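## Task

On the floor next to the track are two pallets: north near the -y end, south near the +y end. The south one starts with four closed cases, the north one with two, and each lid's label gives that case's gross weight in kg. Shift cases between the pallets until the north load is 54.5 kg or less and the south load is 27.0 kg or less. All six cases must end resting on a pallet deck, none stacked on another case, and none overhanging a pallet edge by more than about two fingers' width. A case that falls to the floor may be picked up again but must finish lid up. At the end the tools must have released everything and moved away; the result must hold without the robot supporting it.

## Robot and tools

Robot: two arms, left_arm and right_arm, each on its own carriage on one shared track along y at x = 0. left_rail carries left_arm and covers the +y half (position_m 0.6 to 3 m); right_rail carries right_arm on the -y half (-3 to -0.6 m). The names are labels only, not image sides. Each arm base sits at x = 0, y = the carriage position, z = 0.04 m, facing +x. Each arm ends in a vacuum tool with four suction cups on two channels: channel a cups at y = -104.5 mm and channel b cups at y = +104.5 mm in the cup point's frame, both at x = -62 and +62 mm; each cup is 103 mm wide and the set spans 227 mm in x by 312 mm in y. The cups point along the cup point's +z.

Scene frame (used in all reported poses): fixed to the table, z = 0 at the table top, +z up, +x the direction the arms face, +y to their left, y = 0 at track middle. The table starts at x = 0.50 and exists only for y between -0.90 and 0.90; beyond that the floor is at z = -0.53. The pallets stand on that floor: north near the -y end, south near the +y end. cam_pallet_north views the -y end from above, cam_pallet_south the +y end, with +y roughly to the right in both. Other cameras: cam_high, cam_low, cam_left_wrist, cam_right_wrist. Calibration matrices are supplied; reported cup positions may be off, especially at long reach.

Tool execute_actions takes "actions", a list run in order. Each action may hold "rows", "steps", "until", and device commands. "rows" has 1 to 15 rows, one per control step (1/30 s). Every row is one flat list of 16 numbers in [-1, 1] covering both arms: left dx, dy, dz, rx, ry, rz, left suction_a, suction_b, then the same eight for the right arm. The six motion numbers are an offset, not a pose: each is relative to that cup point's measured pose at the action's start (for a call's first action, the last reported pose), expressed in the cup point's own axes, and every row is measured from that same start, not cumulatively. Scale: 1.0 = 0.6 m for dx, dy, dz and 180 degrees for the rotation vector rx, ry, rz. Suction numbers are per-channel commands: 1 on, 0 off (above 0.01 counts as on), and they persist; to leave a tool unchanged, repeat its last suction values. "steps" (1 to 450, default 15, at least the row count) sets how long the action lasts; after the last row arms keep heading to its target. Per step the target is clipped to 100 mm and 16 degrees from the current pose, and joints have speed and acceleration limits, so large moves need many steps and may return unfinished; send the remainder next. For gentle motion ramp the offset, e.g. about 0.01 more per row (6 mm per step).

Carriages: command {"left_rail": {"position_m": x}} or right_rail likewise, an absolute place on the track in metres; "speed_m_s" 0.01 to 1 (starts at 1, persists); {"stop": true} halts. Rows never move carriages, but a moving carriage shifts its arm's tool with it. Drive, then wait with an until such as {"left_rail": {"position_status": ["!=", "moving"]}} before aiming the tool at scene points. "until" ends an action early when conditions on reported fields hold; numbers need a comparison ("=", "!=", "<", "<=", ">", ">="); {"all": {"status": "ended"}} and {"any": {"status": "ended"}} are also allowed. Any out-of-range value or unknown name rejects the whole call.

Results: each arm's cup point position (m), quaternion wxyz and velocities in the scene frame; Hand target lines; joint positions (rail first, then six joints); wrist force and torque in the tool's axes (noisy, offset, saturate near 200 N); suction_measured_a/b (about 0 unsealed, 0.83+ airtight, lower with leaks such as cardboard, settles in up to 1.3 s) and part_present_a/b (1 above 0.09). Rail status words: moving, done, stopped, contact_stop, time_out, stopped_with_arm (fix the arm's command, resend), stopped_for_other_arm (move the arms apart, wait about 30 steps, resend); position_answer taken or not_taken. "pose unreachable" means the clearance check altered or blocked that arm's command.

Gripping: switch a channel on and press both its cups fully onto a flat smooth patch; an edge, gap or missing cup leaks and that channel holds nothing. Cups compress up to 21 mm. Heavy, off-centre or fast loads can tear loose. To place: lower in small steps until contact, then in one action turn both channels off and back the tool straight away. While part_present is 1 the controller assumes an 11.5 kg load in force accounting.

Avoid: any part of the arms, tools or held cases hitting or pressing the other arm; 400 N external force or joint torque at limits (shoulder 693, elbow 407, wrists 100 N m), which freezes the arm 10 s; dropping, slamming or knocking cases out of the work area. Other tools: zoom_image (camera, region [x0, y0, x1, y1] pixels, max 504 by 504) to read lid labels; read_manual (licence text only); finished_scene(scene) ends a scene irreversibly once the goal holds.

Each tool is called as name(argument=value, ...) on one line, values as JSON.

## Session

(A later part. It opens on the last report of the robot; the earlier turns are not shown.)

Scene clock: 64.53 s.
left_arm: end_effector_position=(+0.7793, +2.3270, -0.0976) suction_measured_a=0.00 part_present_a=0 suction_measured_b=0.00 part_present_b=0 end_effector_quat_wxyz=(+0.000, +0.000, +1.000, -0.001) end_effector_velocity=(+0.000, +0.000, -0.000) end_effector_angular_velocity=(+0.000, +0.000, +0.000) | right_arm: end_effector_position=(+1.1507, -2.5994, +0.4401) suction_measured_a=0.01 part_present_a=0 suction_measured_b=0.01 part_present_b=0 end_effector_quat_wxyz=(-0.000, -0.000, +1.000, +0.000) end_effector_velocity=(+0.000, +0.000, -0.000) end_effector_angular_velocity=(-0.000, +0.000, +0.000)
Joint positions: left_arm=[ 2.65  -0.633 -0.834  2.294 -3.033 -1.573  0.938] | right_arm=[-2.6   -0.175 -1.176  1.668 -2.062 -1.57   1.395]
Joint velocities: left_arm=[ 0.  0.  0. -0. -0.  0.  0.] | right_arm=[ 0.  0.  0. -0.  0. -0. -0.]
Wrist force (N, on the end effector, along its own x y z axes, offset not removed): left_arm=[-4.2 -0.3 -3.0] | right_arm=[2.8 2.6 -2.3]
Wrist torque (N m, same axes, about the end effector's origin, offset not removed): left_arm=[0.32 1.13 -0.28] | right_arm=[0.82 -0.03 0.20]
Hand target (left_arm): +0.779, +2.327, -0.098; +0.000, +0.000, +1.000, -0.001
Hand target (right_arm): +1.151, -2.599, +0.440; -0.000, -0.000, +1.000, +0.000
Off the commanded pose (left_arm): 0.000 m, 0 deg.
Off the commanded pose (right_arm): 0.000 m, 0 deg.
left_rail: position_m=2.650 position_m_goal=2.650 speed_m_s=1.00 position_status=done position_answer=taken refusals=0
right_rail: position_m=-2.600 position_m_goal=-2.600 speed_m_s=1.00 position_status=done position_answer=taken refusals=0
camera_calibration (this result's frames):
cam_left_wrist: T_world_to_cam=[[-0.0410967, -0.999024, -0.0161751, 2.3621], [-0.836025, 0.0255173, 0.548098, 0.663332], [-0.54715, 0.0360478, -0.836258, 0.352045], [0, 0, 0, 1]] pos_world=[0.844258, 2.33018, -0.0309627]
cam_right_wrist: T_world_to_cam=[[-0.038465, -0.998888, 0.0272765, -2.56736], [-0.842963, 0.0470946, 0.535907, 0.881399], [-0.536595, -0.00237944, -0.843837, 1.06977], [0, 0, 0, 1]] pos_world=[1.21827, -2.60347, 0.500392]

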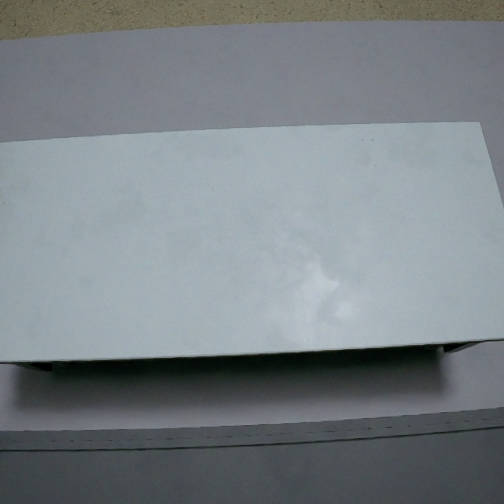

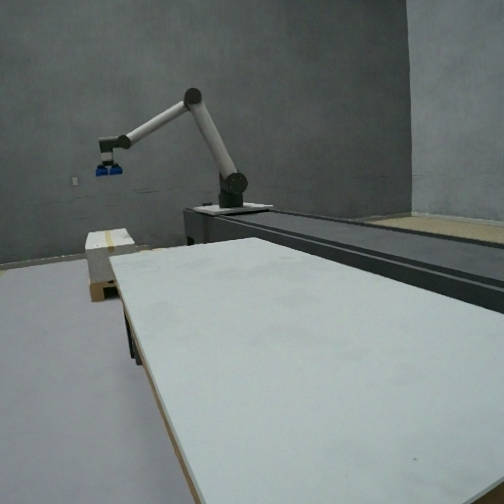

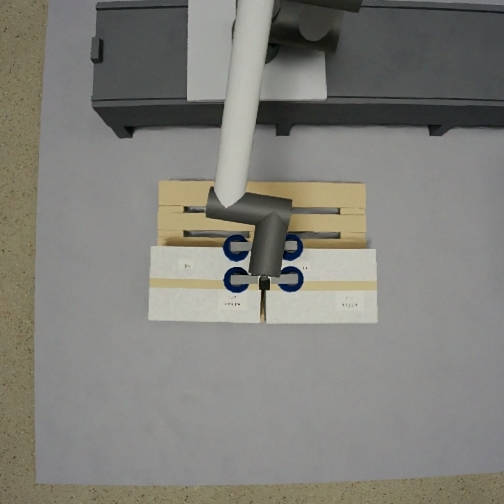

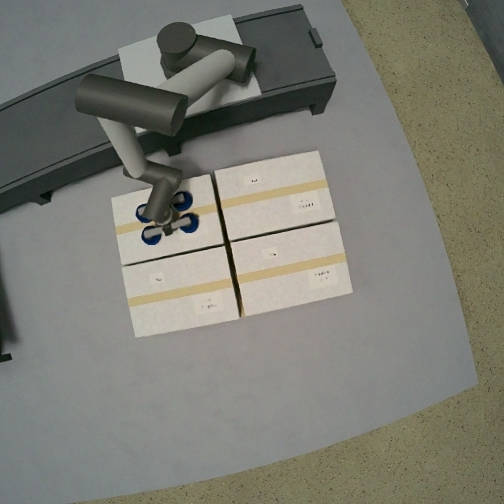

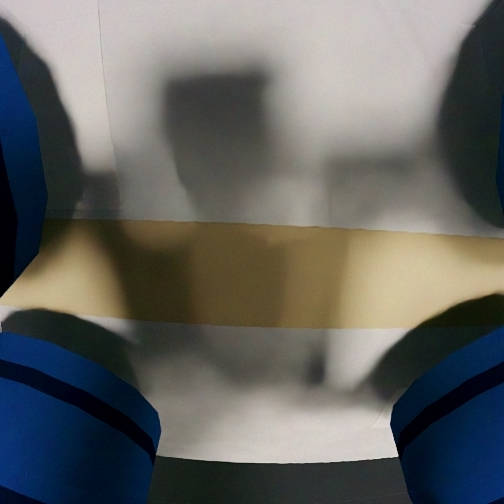

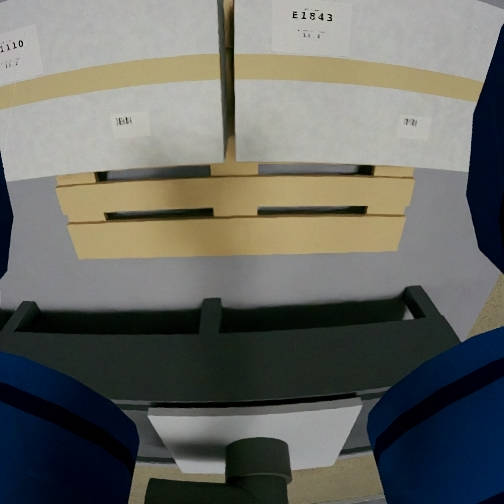

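Close. 3 cm more.

execute_actions(actions=[{"rows":[[0,0,0.025,0,0,0,1,1,0,0,0,0,0,0,0,0],[0,0,0.05,0,0,0,1,1,0,0,0,0,0,0,0,0]],"steps":45}])

Scene clock: 70.17 s.
left_arm: end_effector_position=(+0.7793, +2.3270, -0.1276) suction_measured_a=0.91 part_present_a=1 suction_measured_b=0.91 part_present_b=1 end_effector_quat_wxyz=(+0.000, +0.000, +1.000, -0.001) end_effector_velocity=(-0.000, -0.000, +0.000) end_effector_angular_velocity=(-0.000, +0.000, -0.000) | right_arm: end_effector_position=(+1.1507, -2.5994, +0.4401) suction_measured_a=0.01 part_present_a=0 suction_measured_b=0.01 part_present_b=0 end_effector_quat_wxyz=(-0.000, -0.000, +1.000, +0.000) end_effector_velocity=(+0.000, -0.000, -0.000) end_effector_angular_velocity=(+0.000, +0.000, +0.000)
Joint positions: left_arm=[ 2.65  -0.633 -0.788  2.288 -3.073 -1.573  0.938] | right_arm=[-2.6   -0.175 -1.176  1.668 -2.062 -1.57   1.395]
Joint velocities: left_arm=[ 0. -0. -0. -0. -0. -0. -0.] | right_arm=[ 0. -0.  0. -0. -0. -0. -0.]
Wrist force (N, on the end effector, along its own x y z axes, offset not removed): left_arm=[-2.4 -3.3 34.5] | right_arm=[-0.4 -1.1 -1.5]
Wrist torque (N m, same axes, about the end effector's origin, offset not removed): left_arm=[-8.52 -0.02 -0.43] | right_arm=[0.27 0.51 0.14]
Hand target (left_arm): +0.779, +2.327, -0.128; +0.000, +0.000, +1.000, -0.001
Hand target (right_arm): +1.151, -2.599, +0.440; -0.000, -0.000, +1.000, +0.000
Off the commanded pose (left_arm): 0.000 m, 0 deg.
Off the commanded pose (right_arm): 0.000 m, 0 deg.
left_rail: position_m=2.650 position_m_goal=2.650 speed_m_s=1.00 position_status=done position_answer=taken refusals=0
right_rail: position_m=-2.600 position_m_goal=-2.600 speed_m_s=1.00 position_status=done position_answer=taken refusals=0
camera_calibration (this result's frames):
cam_left_wrist: T_world_to_cam=[[-0.0410746, -0.999025, -0.0161802, 2.36166], [-0.836026, 0.025496, 0.548097, 0.679824], [-0.54715, 0.03604, -0.836258, 0.326987], [0, 0, 0, 1]] pos_world=[0.844266, 2.33024, -0.0609522]
cam_right_wrist: T_world_to_cam=[[-0.0384649, -0.998888, 0.0272766, -2.56736], [-0.842963, 0.0470946, 0.535907, 0.881399], [-0.536595, -0.00237954, -0.843836, 1.06977], [0, 0, 0, 1]] pos_world=[1.21827, -2.60347, 0.500392]

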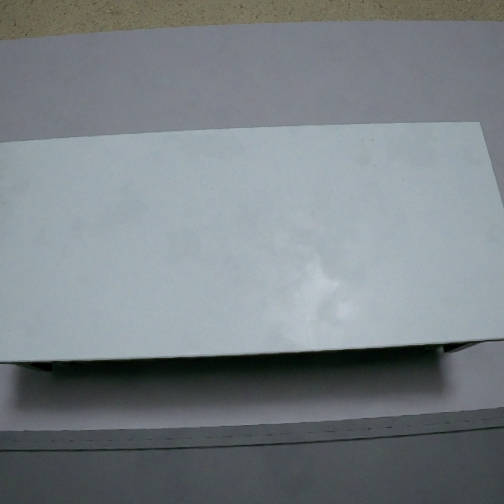

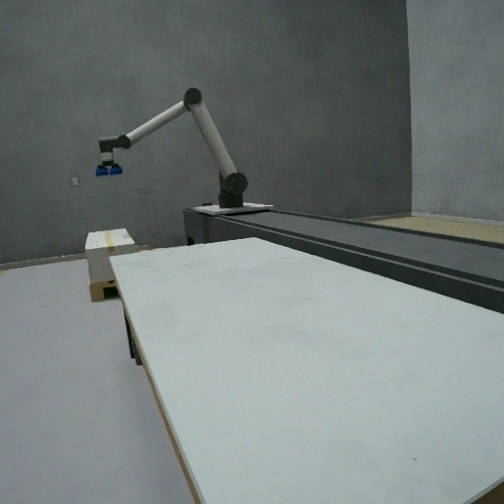

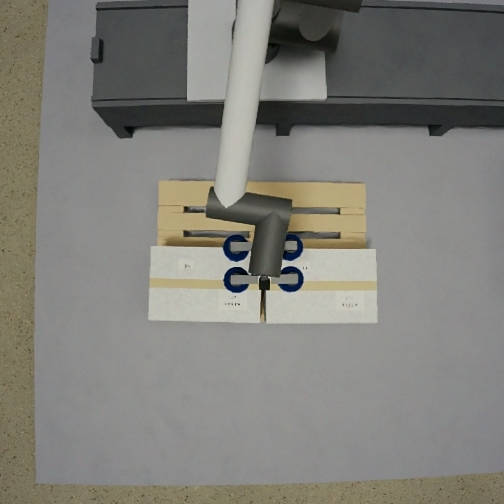

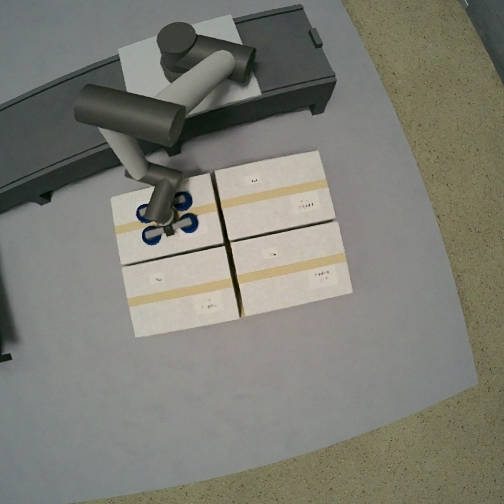

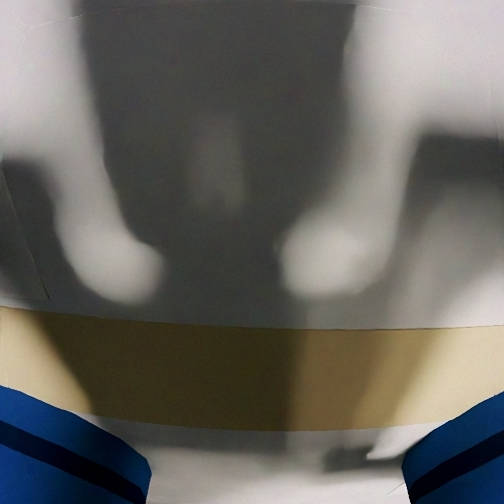

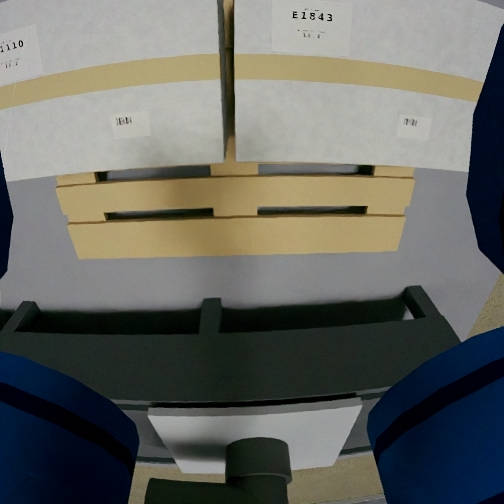

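execute_actions(actions=[{"rows":[[0,0,-0.01,0,0,0,1,1,0,0,0,0,0,0,0,0],[0,0,-0.03,0,0,0,1,1,0,0,0,0,0,0,0,0],[0,0,-0.06,0,0,0,1,1,0,0,0,0,0,0,0,0],[0,0,-0.09,0,0,0,1,1,0,0,0,0,0,0,0,0],[0,0,-0.12,0,0,0,1,1,0,0,0,0,0,0,0,0],[0,0,-0.15,0,0,0,1,1,0,0,0,0,0,0,0,0],[0,0,-0.18,0,0,0,1,1,0,0,0,0,0,0,0,0],[0,0,-0.21,0,0,0,1,1,0,0,0,0,0,0,0,0],[0,0,-0.24,0,0,0,1,1,0,0,0,0,0,0,0,0],[0,0,-0.27,0,0,0,1,1,0,0,0,0,0,0,0,0],[0,0,-0.3,0,0,0,1,1,0,0,0,0,0,0,0,0],[0,0,-0.33,0,0,0,1,1,0,0,0,0,0,0,0,0],[0,0,-0.36,0,0,0,1,1,0,0,0,0,0,0,0,0],[0,0,-0.39,0,0,0,1,1,0,0,0,0,0,0,0,0],[0,0,-0.42,0,0,0,1,1,0,0,0,0,0,0,0,0]],"steps":15},
{"rows":[[0,0,-0.03,0,0,0,1,1,0,0,0,0,0,0,0,0],[-0.01,0,-0.06,0,0,0,1,1,0,0,0,0,0,0,0,0],[-0.02,0,-0.09,0,0,0,1,1,0,0,0,0,0,0,0,0],[-0.03,0,-0.12,0,0,0,1,1,0,0,0,0,0,0,0,0],[-0.04,0,-0.15,0,0,0,1,1,0,0,0,0,0,0,0,0],[-0.05,0,-0.18,0,0,0,1,1,0,0,0,0,0,0,0,0],[-0.06,0,-0.21,0,0,0,1,1,0,0,0,0,0,0,0,0],[-0.07,0,-0.24,0,0,0,1,1,0,0,0,0,0,0,0,0],[-0.08,0,-0.27,0,0,0,1,1,0,0,0,0,0,0,0,0],[-0.09,0,-0.3,0,0,0,1,1,0,0,0,0,0,0,0,0],[-0.1,0,-0.33,0,0,0,1,1,0,0,0,0,0,0,0,0],[-0.11,0,-0.36,0,0,0,1,1,0,0,0,0,0,0,0,0],[-0.12,0,-0.39,0,0,0,1,1,0,0,0,0,0,0,0,0],[-0.13,0,-0.42,0,0,0,1,1,0,0,0,0,0,0,0,0],[-0.14,0,-0.45,0,0,0,1,1,0,0,0,0,0,0,0,0]],"steps":30},
{"left_rail":{"position_m":0.62,"speed_m_s":0.7},"steps":300,"until":{"left_rail":{"position_status":["!=","moving"]}}}])

Scene clock: 92.67 s.
left_arm: end_effector_position=(+0.8626, +0.2985, +0.2861) suction_measured_a=0.91 part_present_a=1 suction_measured_b=0.91 part_present_b=1 end_effector_quat_wxyz=(+0.004, +0.000, +1.000, -0.003) end_effector_velocity=(+0.000, +0.005, -0.001) end_effector_angular_velocity=(+0.009, -0.001, +0.002) | right_arm: end_effector_position=(+1.1507, -2.5994, +0.4401) suction_measured_a=0.01 part_present_a=0 suction_measured_b=0.01 part_present_b=0 end_effector_quat_wxyz=(-0.000, -0.000, +1.000, +0.000) end_effector_velocity=(+0.000, -0.000, -0.000) end_effector_angular_velocity=(+0.000, +0.000, +0.000)
Joint positions: left_arm=[ 0.62  -0.576 -1.291  2.109 -2.399 -1.573  0.995] | right_arm=[-2.6   -0.175 -1.176  1.668 -2.062 -1.57   1.395]
Joint velocities: left_arm=[ 0.     0.002 -0.     0.001  0.004  0.008 -0.   ] | right_arm=[ 0.  0.  0. -0.  0. -0. -0.]
Wrist force (N, on the end effector, along its own x y z axes, offset not removed): left_arm=[-2.8 -8.2 32.9] | right_arm=[1.5 -1.3 3.3]
Wrist torque (N m, same axes, about the end effector's origin, offset not removed): left_arm=[-8.20 -0.16 -0.28] | right_arm=[0.19 0.12 0.11]
Hand target (left_arm): +0.863, +0.299, +0.286; +0.004, +0.000, +1.000, -0.004
Hand target (right_arm): +1.151, -2.599, +0.440; -0.000, -0.000, +1.000, +0.000
Off the commanded pose (left_arm): 0.001 m, 0 deg.
Off the commanded pose (right_arm): 0.000 m, 0 deg.
left_rail: position_m=0.620 position_m_goal=0.620 speed_m_s=0.70 position_status=done position_answer=taken refusals=0
right_rail: position_m=-2.600 position_m_goal=-2.600 speed_m_s=1.00 position_status=done position_answer=taken refusals=0
camera_calibration (this result's frames):
cam_left_wrist: T_world_to_cam=[[-0.0411927, -0.999079, -0.0119803, 0.34415], [-0.839673, 0.0281166, 0.542364, 0.57842], [-0.541527, 0.032401, -0.840058, 0.788978], [0, 0, 0, 1]] pos_world=[0.927113, 0.302006, 0.353197]
cam_right_wrist: T_world_to_cam=[[-0.0384649, -0.998888, 0.0272767, -2.56736], [-0.842963, 0.0470946, 0.535907, 0.881399], [-0.536595, -0.00237965, -0.843837, 1.06977], [0, 0, 0, 1]] pos_world=[1.21827, -2.60347, 0.500392]

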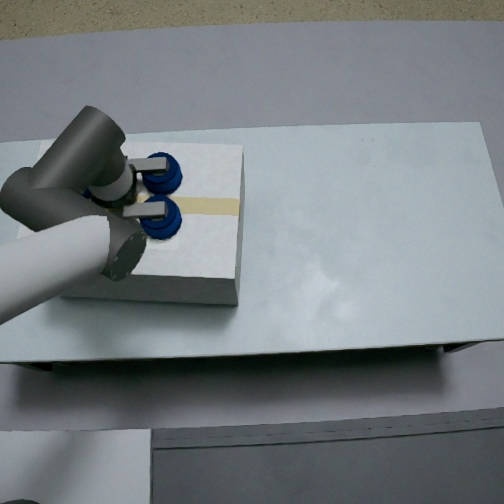

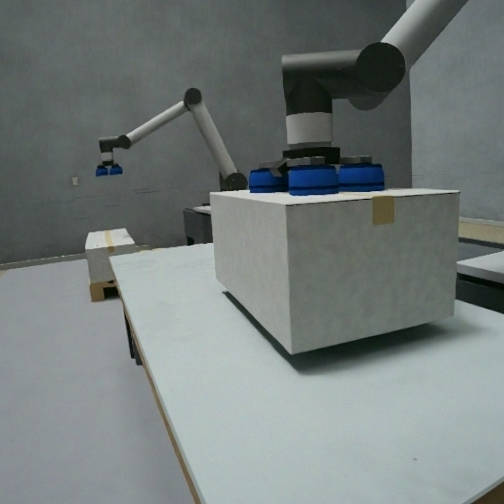

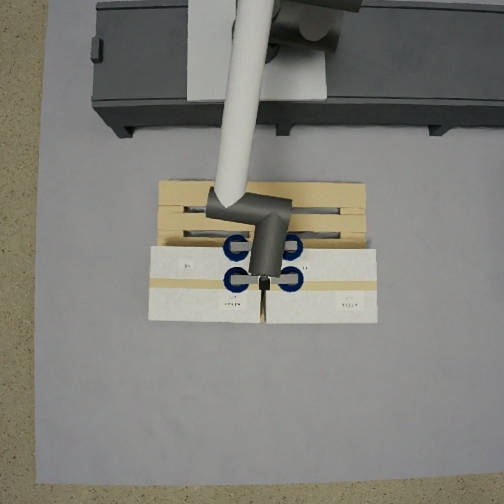

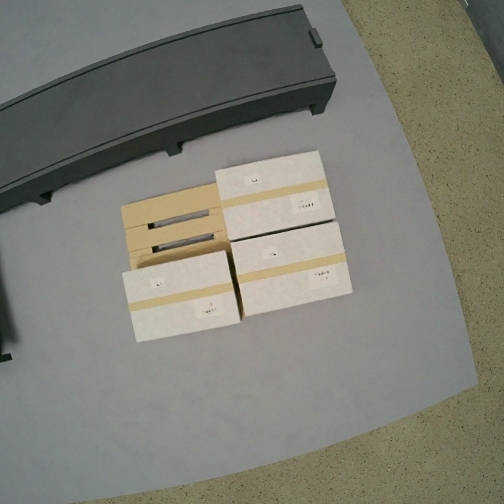

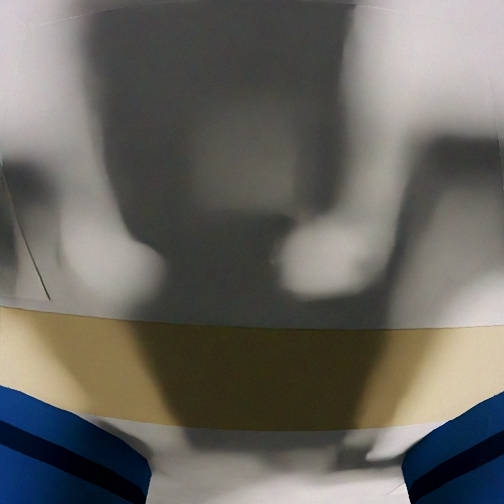

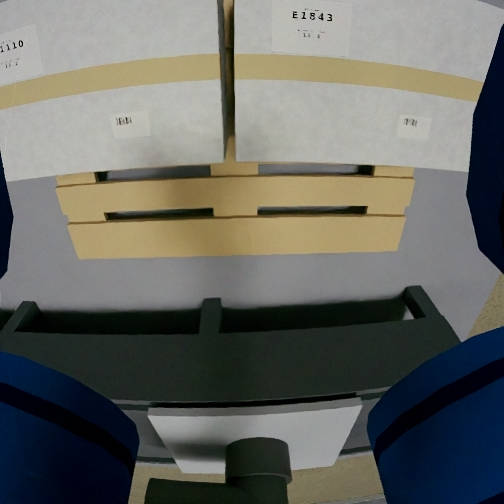

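execute_actions(actions=[{"rows":[[0,0,0.02,0,0,0,1,1,0,0,0,0,0,0,0,0],[0,0,0.04,0,0,0,1,1,0,0,0,0,0,0,0,0]],"steps":30},{"rows":[[0,0,-0.1,0,0,0,0,0,0,0,0,0,0,0,0,0],[0,0,-0.25,0,0,0,0,0,0,0,0,0,0,0,0,0]],"steps":30},{"left_rail":{"position_m":2.6,"speed_m_s":1},"steps":60},{"right_rail":{"position_m":-0.6},"rows":[[0,0,0,0,0,0,0,0,0.5,0,0,0,0,0,0,0]],"steps":300,"until":{"all":{"status":"ended"}}}])

Scene clock: 107.20 s.
left_arm: end_effector_position=(+0.8618, +2.2792, +0.4122) suction_measured_a=0.00 part_present_a=0 suction_measured_b=0.00 part_present_b=0 end_effector_quat_wxyz=(+0.004, +0.000, +1.000, -0.004) end_effector_velocity=(+0.000, -0.000, -0.000) end_effector_angular_velocity=(+0.000, +0.000, -0.000) | right_arm: end_effector_position=(+0.8508, -0.5995, +0.4403) suction_measured_a=0.01 part_present_a=0 suction_measured_b=0.01 part_present_b=0 end_effector_quat_wxyz=(+0.000, -0.000, +1.000, +0.000) end_effector_velocity=(+0.000, -0.000, +0.000) end_effector_angular_velocity=(-0.000, -0.000, -0.000)
Joint positions: left_arm=[ 2.6   -0.576 -1.402  2.028 -2.207 -1.573  0.995] | right_arm=[-0.6   -0.238 -1.497  2.091 -2.164 -1.57   1.332]
Joint velocities: left_arm=[ 0. -0.  0. -0.  0. -0.  0.] | right_arm=[ 0. -0. -0.  0.  0.  0. -0.]
Wrist force (N, on the end effector, along its own x y z axes, offset not removed): left_arm=[-1.8 -5.5 -1.9] | right_arm=[-1.0 2.6 -2.0]
Wrist torque (N m, same axes, about the end effector's origin, offset not removed): left_arm=[-0.29 0.47 -0.33] | right_arm=[0.81 0.51 0.16]
Hand target (left_arm): +0.862, +2.279, +0.412; +0.004, +0.000, +1.000, -0.004
Hand target (right_arm): +0.851, -0.600, +0.440; +0.000, -0.000, +1.000, +0.000
Off the commanded pose (left_arm): 0.000 m, 0 deg.
Off the commanded pose (right_arm): 0.000 m, 0 deg.
left_rail: position_m=2.600 position_m_goal=2.600 speed_m_s=1.00 position_status=done position_answer=taken refusals=0
right_rail: position_m=-0.600 position_m_goal=-0.600 speed_m_s=1.00 position_status=done position_answer=taken refusals=0
camera_calibration (this result's frames):
cam_left_wrist: T_world_to_cam=[[-0.0412065, -0.999079, -0.0119268, 2.3245], [-0.839722, 0.0281603, 0.542286, 0.453648], [-0.54145, 0.0323609, -0.84011, 0.83033], [0, 0, 0, 1]] pos_world=[0.926305, 2.28271, 0.479285]
cam_right_wrist: T_world_to_cam=[[-0.0384673, -0.998888, 0.0272495, -0.581202], [-0.843001, 0.0470818, 0.535848, 0.534329], [-0.536535, -0.0023587, -0.843874, 0.913715], [0, 0, 0, 1]] pos_world=[0.918323, -0.603558, 0.500579]

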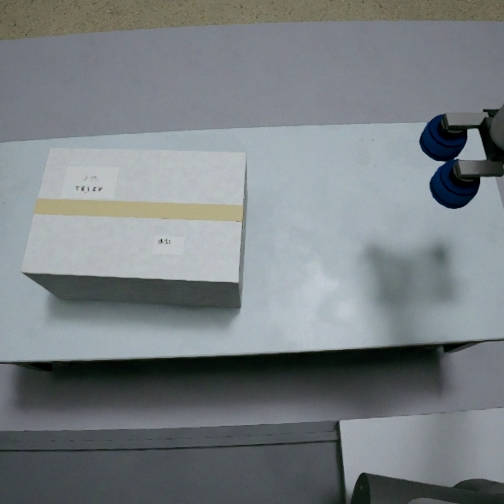

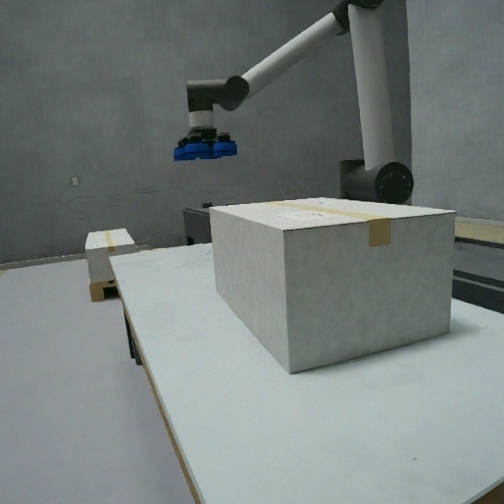

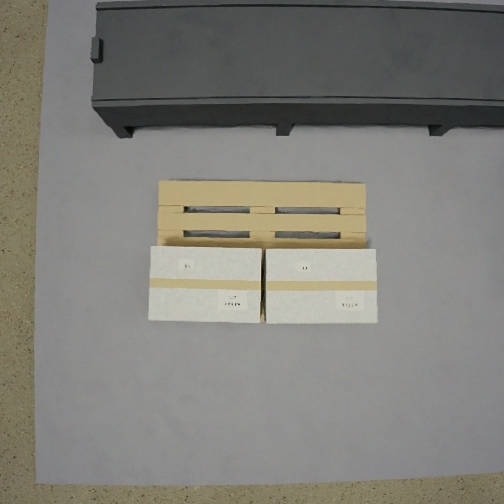

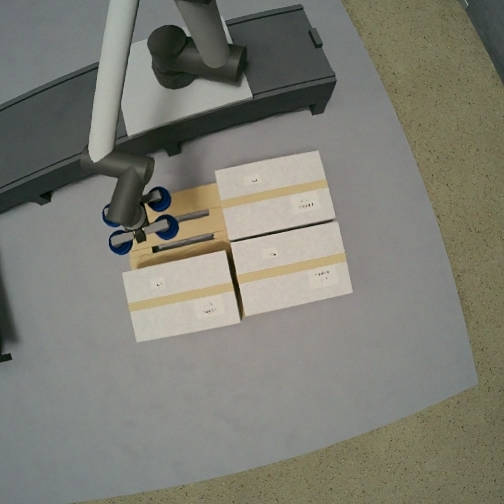

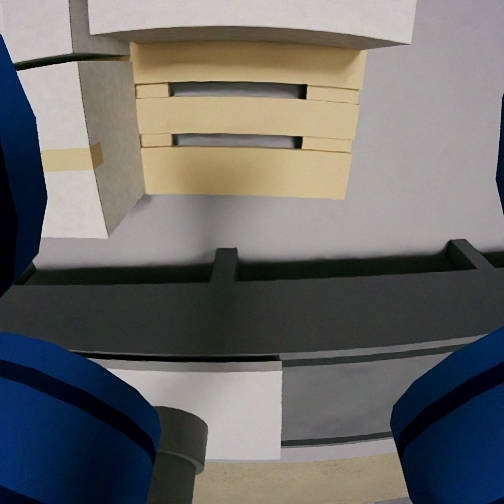

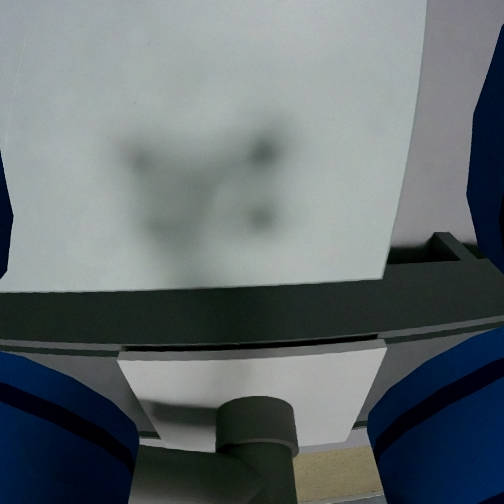

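execute_actions(actions=[{"rows":[[-0.5,0.02,0,0,0,0,0,0,-0.01,0.75,0,0,0,0,0,0]],"steps":40},{"rows":[[0,0,0.8,0,0,0,1,1,0,0.70,0,0,0,0,0,0]],"steps":50},{"rows":[[0,0,0,0,0,0,1,1,0,0,0.25,0,0,0,1,1]],"steps":30}])

Scene clock: 122.13 s.
left_arm: end_effector_position=(+1.1647, +2.2885, -0.0654) suction_measured_a=0.00 part_present_a=0 suction_measured_b=0.00 part_present_b=0 end_effector_quat_wxyz=(+0.004, +0.000, +1.000, -0.003) end_effector_velocity=(-0.000, +0.000, -0.000) end_effector_angular_velocity=(+0.000, +0.000, -0.000) | right_arm: end_effector_position=(+0.8552, +0.2679, +0.2904) suction_measured_a=0.01 part_present_a=0 suction_measured_b=0.01 part_present_b=0 end_effector_quat_wxyz=(-0.000, -0.000, +1.000, +0.000) end_effector_velocity=(+0.000, +0.000, -0.002) end_effector_angular_velocity=(+0.000, -0.000, +0.000)
Joint positions: left_arm=[ 2.6   -0.428 -0.719  1.744 -2.606 -1.574  1.143] | right_arm=[-0.6    0.627 -1.016  1.647 -2.203 -1.57   2.197]
Joint velocities: left_arm=[ 0. -0. -0.  0.  0.  0.  0.] | right_arm=[ 0.     0.     0.001  0.001 -0.002  0.     0.   ]
Wrist force (N, on the end effector, along its own x y z axes, offset not removed): left_arm=[-3.6 -7.0 -8.7] | right_arm=[2.2 1.1 0.0]
Wrist torque (N m, same axes, about the end effector's origin, offset not removed): left_arm=[-0.41 0.98 -0.50] | right_arm=[0.59 0.11 0.19]
Hand target (left_arm): +1.165, +2.289, -0.065; +0.004, +0.000, +1.000, -0.003
Hand target (right_arm): +0.855, +0.268, +0.290; -0.000, -0.000, +1.000, +0.000
Off the commanded pose (left_arm): 0.000 m, 0 deg.
Off the commanded pose (right_arm): 0.000 m, 0 deg.
left_rail: position_m=2.600 position_m_goal=2.600 speed_m_s=1.00 position_status=done position_answer=taken refusals=0
right_rail: position_m=-0.600 position_m_goal=-0.600 speed_m_s=1.00 position_status=done position_answer=taken refusals=0
camera_calibration (this result's frames):
cam_left_wrist: T_world_to_cam=[[-0.0412201, -0.999077, -0.012083, 2.34062], [-0.839923, 0.0280989, 0.541978, 0.967071], [-0.541138, 0.0324892, -0.840306, 0.592157], [0, 0, 0, 1]] pos_world=[1.22918, 2.29204, 0.00174357]
cam_right_wrist: T_world_to_cam=[[-0.0381138, -0.998904, 0.0271611, 0.289199], [-0.842759, 0.0467373, 0.536259, 0.577262], [-0.536941, -0.00245138, -0.843616, 0.792], [0, 0, 0, 1]] pos_world=[0.922772, 0.263844, 0.350727]

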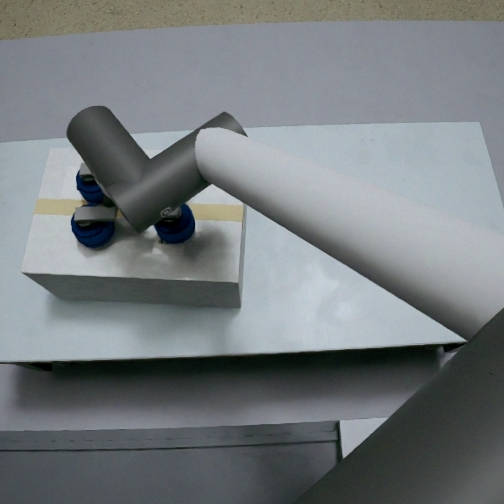

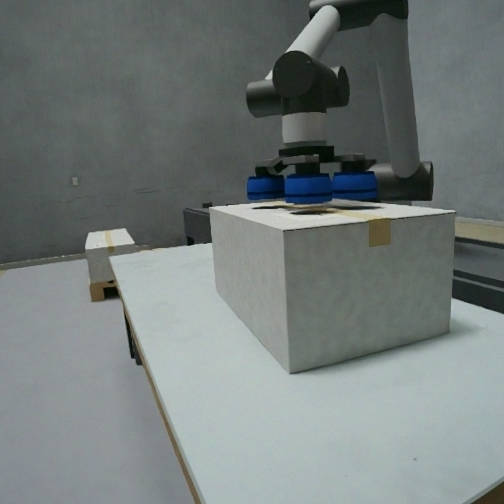

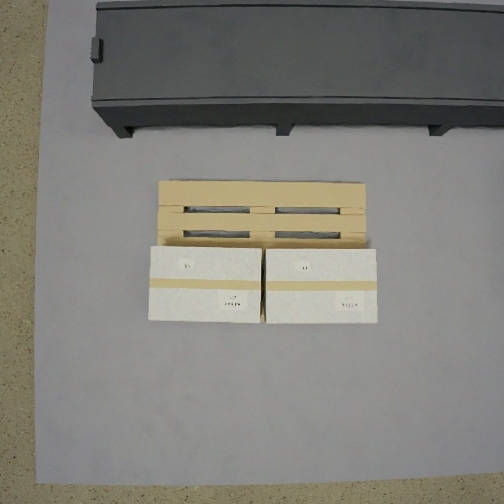

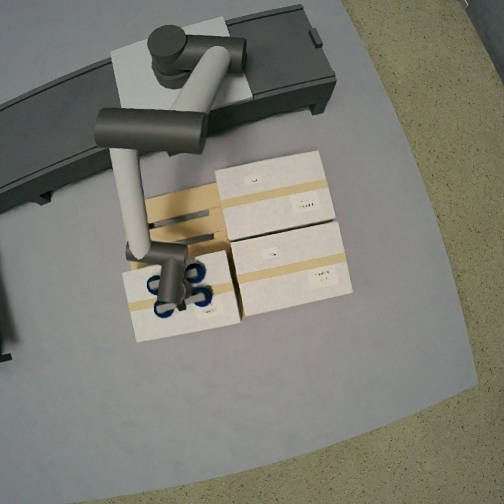

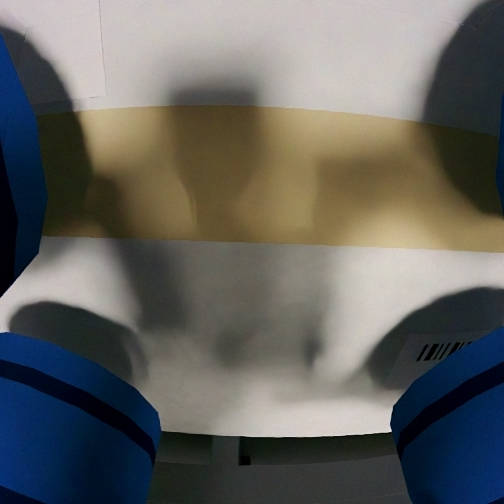

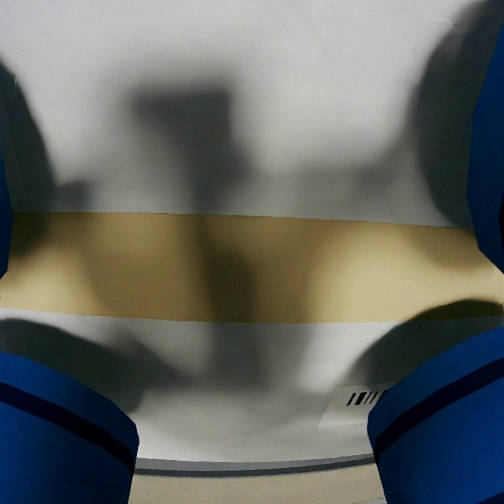

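execute_actions(actions=[{"rows":[[-0.03,0,0.03,0,0,0,1,1,0,0,0.02,0,0,0,1,1],[-0.06,0,0.06,0,0,0,1,1,0,0,0.04,0,0,0,1,1],[-0.06,0,0.105,0,0,0,1,1,0,0,0.055,0,0,0,1,1]],"steps":60}])

Scene clock: 137.30 s.
left_arm: end_effector_position=(+1.1975, +2.2885, -0.1177) suction_measured_a=0.91 part_present_a=1 suction_measured_b=0.91 part_present_b=1 end_effector_quat_wxyz=(+0.004, -0.001, +1.000, -0.003) end_effector_velocity=(-0.000, +0.000, -0.000) end_effector_angular_velocity=(+0.000, +0.000, +0.000) | right_arm: end_effector_position=(+0.8552, +0.2679, +0.2574) suction_measured_a=0.98 part_present_a=1 suction_measured_b=0.98 part_present_b=1 end_effector_quat_wxyz=(-0.000, -0.000, +1.000, +0.000) end_effector_velocity=(+0.000, -0.000, -0.000) end_effector_angular_velocity=(-0.000, -0.000, -0.000)
Joint positions: left_arm=[ 2.6   -0.417 -0.647  1.683 -2.616 -1.573  1.152] | right_arm=[-0.6    0.627 -0.992  1.662 -2.241 -1.57   2.197]
Joint velocities: left_arm=[ 0. -0.  0. -0. -0.  0. -0.] | right_arm=[ 0. -0.  0. -0.  0. -0.  0.]
Wrist force (N, on the end effector, along its own x y z axes, offset not removed): left_arm=[15.8 3.4 -65.7] | right_arm=[-1.8 2.6 35.4]
Wrist torque (N m, same axes, about the end effector's origin, offset not removed): left_arm=[-8.83 12.83 -3.46] | right_arm=[-3.64 1.25 0.13]
Hand target (left_arm): +1.198, +2.289, -0.118; +0.004, -0.001, +1.000, -0.003
Hand target (right_arm): +0.855, +0.268, +0.257; -0.000, -0.000, +1.000, +0.000
Off the commanded pose (left_arm): 0.011 m, 0 deg.
Off the commanded pose (right_arm): 0.000 m, 0 deg.
FORCE FAULT: contact force on the left arm reached its limit, and that arm stopped for 10 seconds. The contact can be on any part of that arm, not only on its tool. That arm's remaining commands of this call were not run. That arm holds still and accepts commands again. Move the arm away from the contact; if what it grips holds it there, let go first. Pushing or pulling that hard again can fault the arm again.
left_rail: position_m=2.600 position_m_goal=2.600 speed_m_s=1.00 position_status=done position_answer=taken refusals=0
right_rail: position_m=-0.600 position_m_goal=-0.600 speed_m_s=1.00 position_status=done position_answer=taken refusals=0
camera_calibration (this result's frames):
cam_left_wrist: T_world_to_cam=[[-0.0396937, -0.999117, -0.0137878, 2.33934], [-0.839867, 0.0258849, 0.542175, 1.028], [-0.54134, 0.0331008, -0.840152, 0.564769], [0, 0, 0, 1]] pos_world=[1.26197, 2.29197, -0.0506127]
cam_right_wrist: T_world_to_cam=[[-0.0381138, -0.998904, 0.0271612, 0.290118], [-0.842759, 0.0467374, 0.536259, 0.594976], [-0.536941, -0.00245142, -0.843616, 0.764149], [0, 0, 0, 1]] pos_world=[0.922781, 0.263865, 0.317707]

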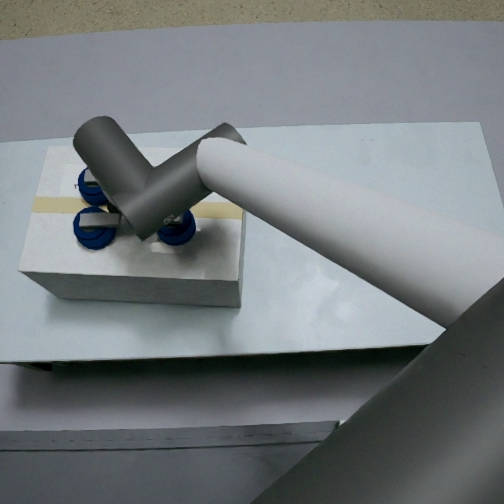

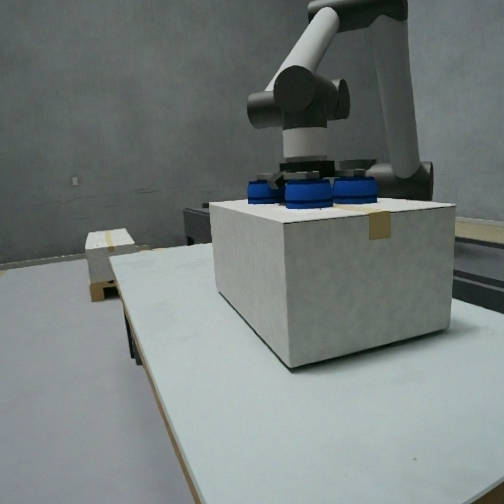

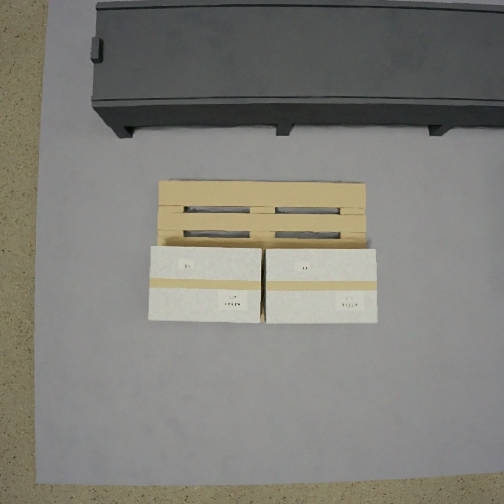

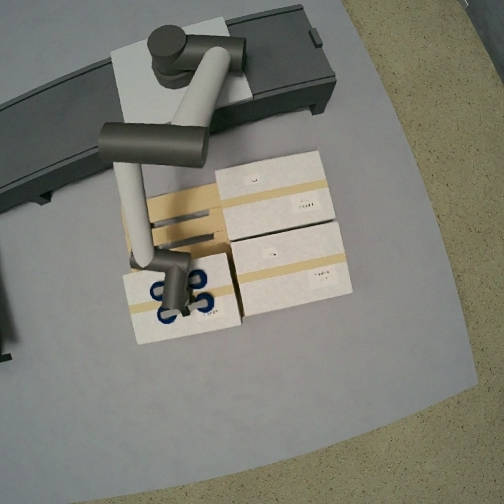

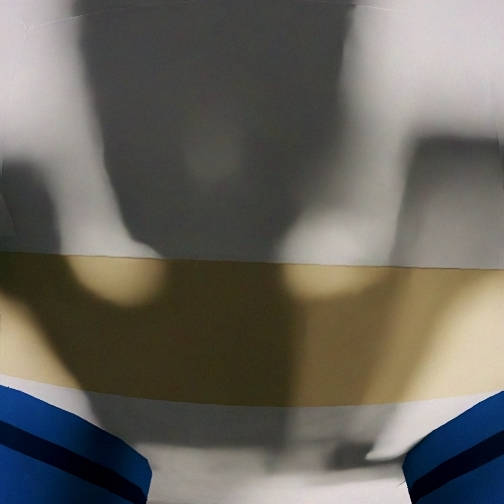

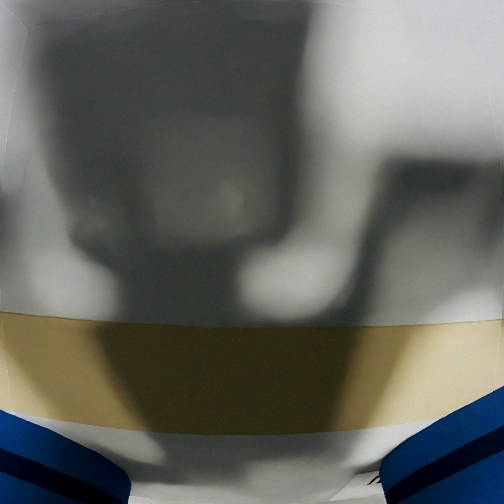

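execute_actions(actions=[{"rows":[[0,0,-0.02,0,0,0,1,1,0,0,-0.02,0,0,0,1,1],[0,0,-0.06,0,0,0,1,1,0,0,-0.06,0,0,0,1,1],[0,0,-0.12,0,0,0,1,1,0,0,-0.12,0,0,0,1,1],[0,0,-0.2,0,0,0,1,1,0,0,-0.2,0,0,0,1,1],[0,0,-0.3,0,0,0,1,1,0,0,-0.3,0,0,0,1,1],[0,0,-0.45,0,0,0,1,1,0,0,-0.3,0,0,0,1,1],[0,0,-0.95,0,0,0,1,1,0,0,-0.3,0,0,0,1,1]],"steps":60},
{"rows":[[0.02,0,0,0,0,0,1,1,0,-0.03,0,0,0,0,1,1],[0.1,0,0,0,0,0,1,1,0.02,-0.1,0,0,0,0,1,1],[0.3,0,0,0,0,0,1,1,0.05,-0.3,0,0,0,0,1,1],[0.55,0,0,0,0,0,1,1,0.09,-0.675,0,0,0,0,1,1]],"steps":45},
{"rows":[[0,0,0,0,0,0,1,1,0,-0.675,0,0,0,0,1,1]],"steps":45},
{"left_rail":{"position_m":0.62,"speed_m_s":0.8},"right_rail":{"position_m":-3.0,"speed_m_s":0.8},"steps":300,"until":{"all":{"status":"ended"}}}])

Scene clock: 162.80 s.
left_arm: end_effector_position=(+0.8639, +0.3102, +0.4495) suction_measured_a=0.91 part_present_a=1 suction_measured_b=0.91 part_present_b=1 end_effector_quat_wxyz=(+0.004, -0.001, +1.000, -0.003) end_effector_velocity=(+0.000, +0.000, -0.000) end_effector_angular_velocity=(+0.000, +0.000, +0.000) | right_arm: end_effector_position=(+0.8022, -2.9420, +0.4374) suction_measured_a=0.98 part_present_a=1 suction_measured_b=0.98 part_present_b=1 end_effector_quat_wxyz=(+0.000, -0.000, +1.000, +0.001) end_effector_velocity=(+0.000, +0.007, -0.000) end_effector_angular_velocity=(+0.018, -0.001, +0.004)
Joint positions: left_arm=[ 0.62  -0.565 -1.431  2.001 -2.15  -1.571  1.005] | right_arm=[-3.    -0.181 -1.549  2.151 -2.172 -1.57   1.389]
Joint velocities: left_arm=[ 0.  0.  0. -0.  0. -0.  0.] | right_arm=[ 0.     0.002  0.    -0.     0.002  0.018 -0.002]
Wrist force (N, on the end effector, along its own x y z axes, offset not removed): left_arm=[-9.2 -9.5 -21.3] | right_arm=[-1.3 -18.3 35.5]
Wrist torque (N m, same axes, about the end effector's origin, offset not removed): left_arm=[2.66 3.84 -0.19] | right_arm=[-0.91 1.23 0.72]
Hand target (left_arm): +0.864, +0.310, +0.450; +0.004, -0.001, +1.000, -0.003
Hand target (right_arm): +0.802, -2.942, +0.437; +0.000, -0.000, +1.000, +0.001
Off the commanded pose (left_arm): 0.000 m, 0 deg.
Off the commanded pose (right_arm): 0.001 m, 0 deg.
left_rail: position_m=0.620 position_m_goal=0.620 speed_m_s=0.80 position_status=done position_answer=taken refusals=0
right_rail: position_m=-3.000 position_m_goal=-3.000 speed_m_s=0.80 position_status=done position_answer=taken refusals=0
camera_calibration (this result's frames):
cam_left_wrist: T_world_to_cam=[[-0.0397283, -0.999116, -0.0137454, 0.357408], [-0.839623, 0.0259222, 0.54255, 0.491114], [-0.541714, 0.0330955, -0.839911, 0.926494], [0, 0, 0, 1]] pos_world=[0.928445, 0.313699, 0.516631]
cam_right_wrist: T_world_to_cam=[[-0.0381677, -0.99891, 0.0268533, -2.92301], [-0.843103, 0.0466161, 0.535727, 0.603969], [-0.536395, -0.0021926, -0.843964, 0.880142], [0, 0, 0, 1]] pos_world=[0.869748, -2.94605, 0.497738]

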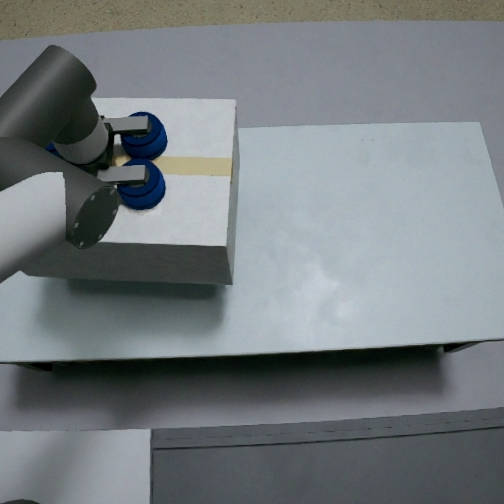

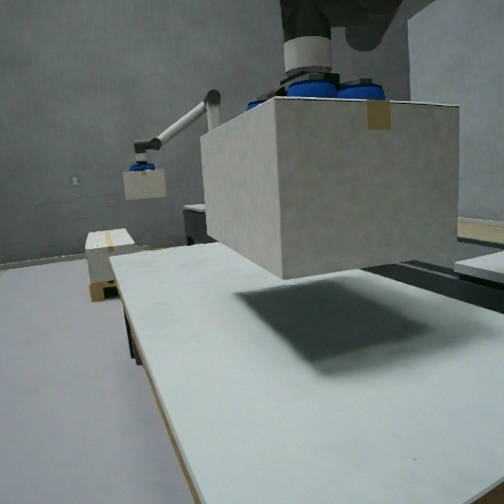

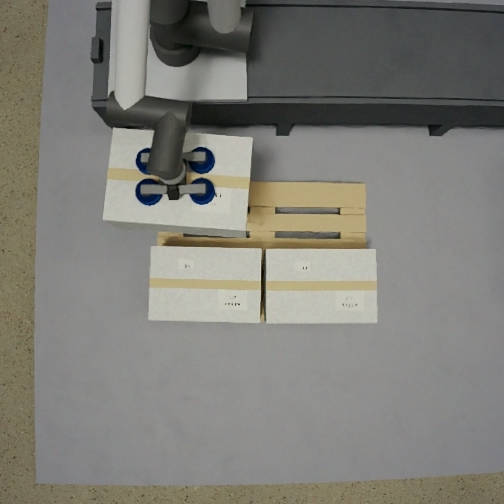

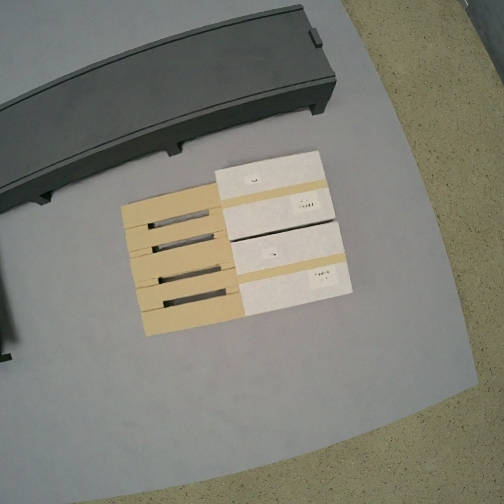

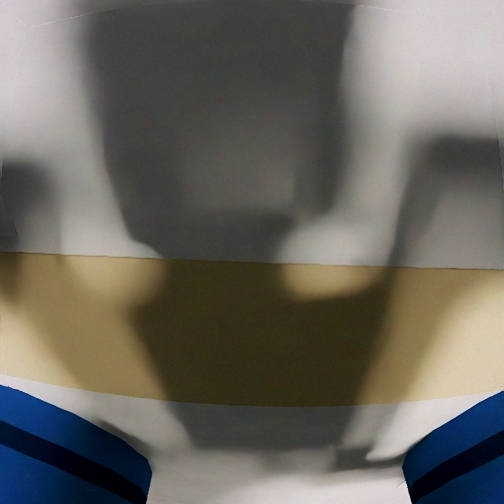

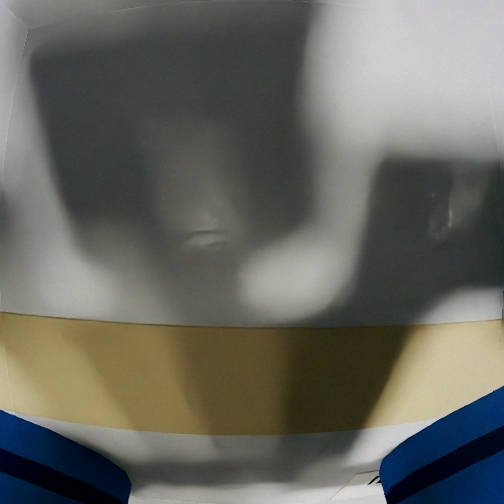

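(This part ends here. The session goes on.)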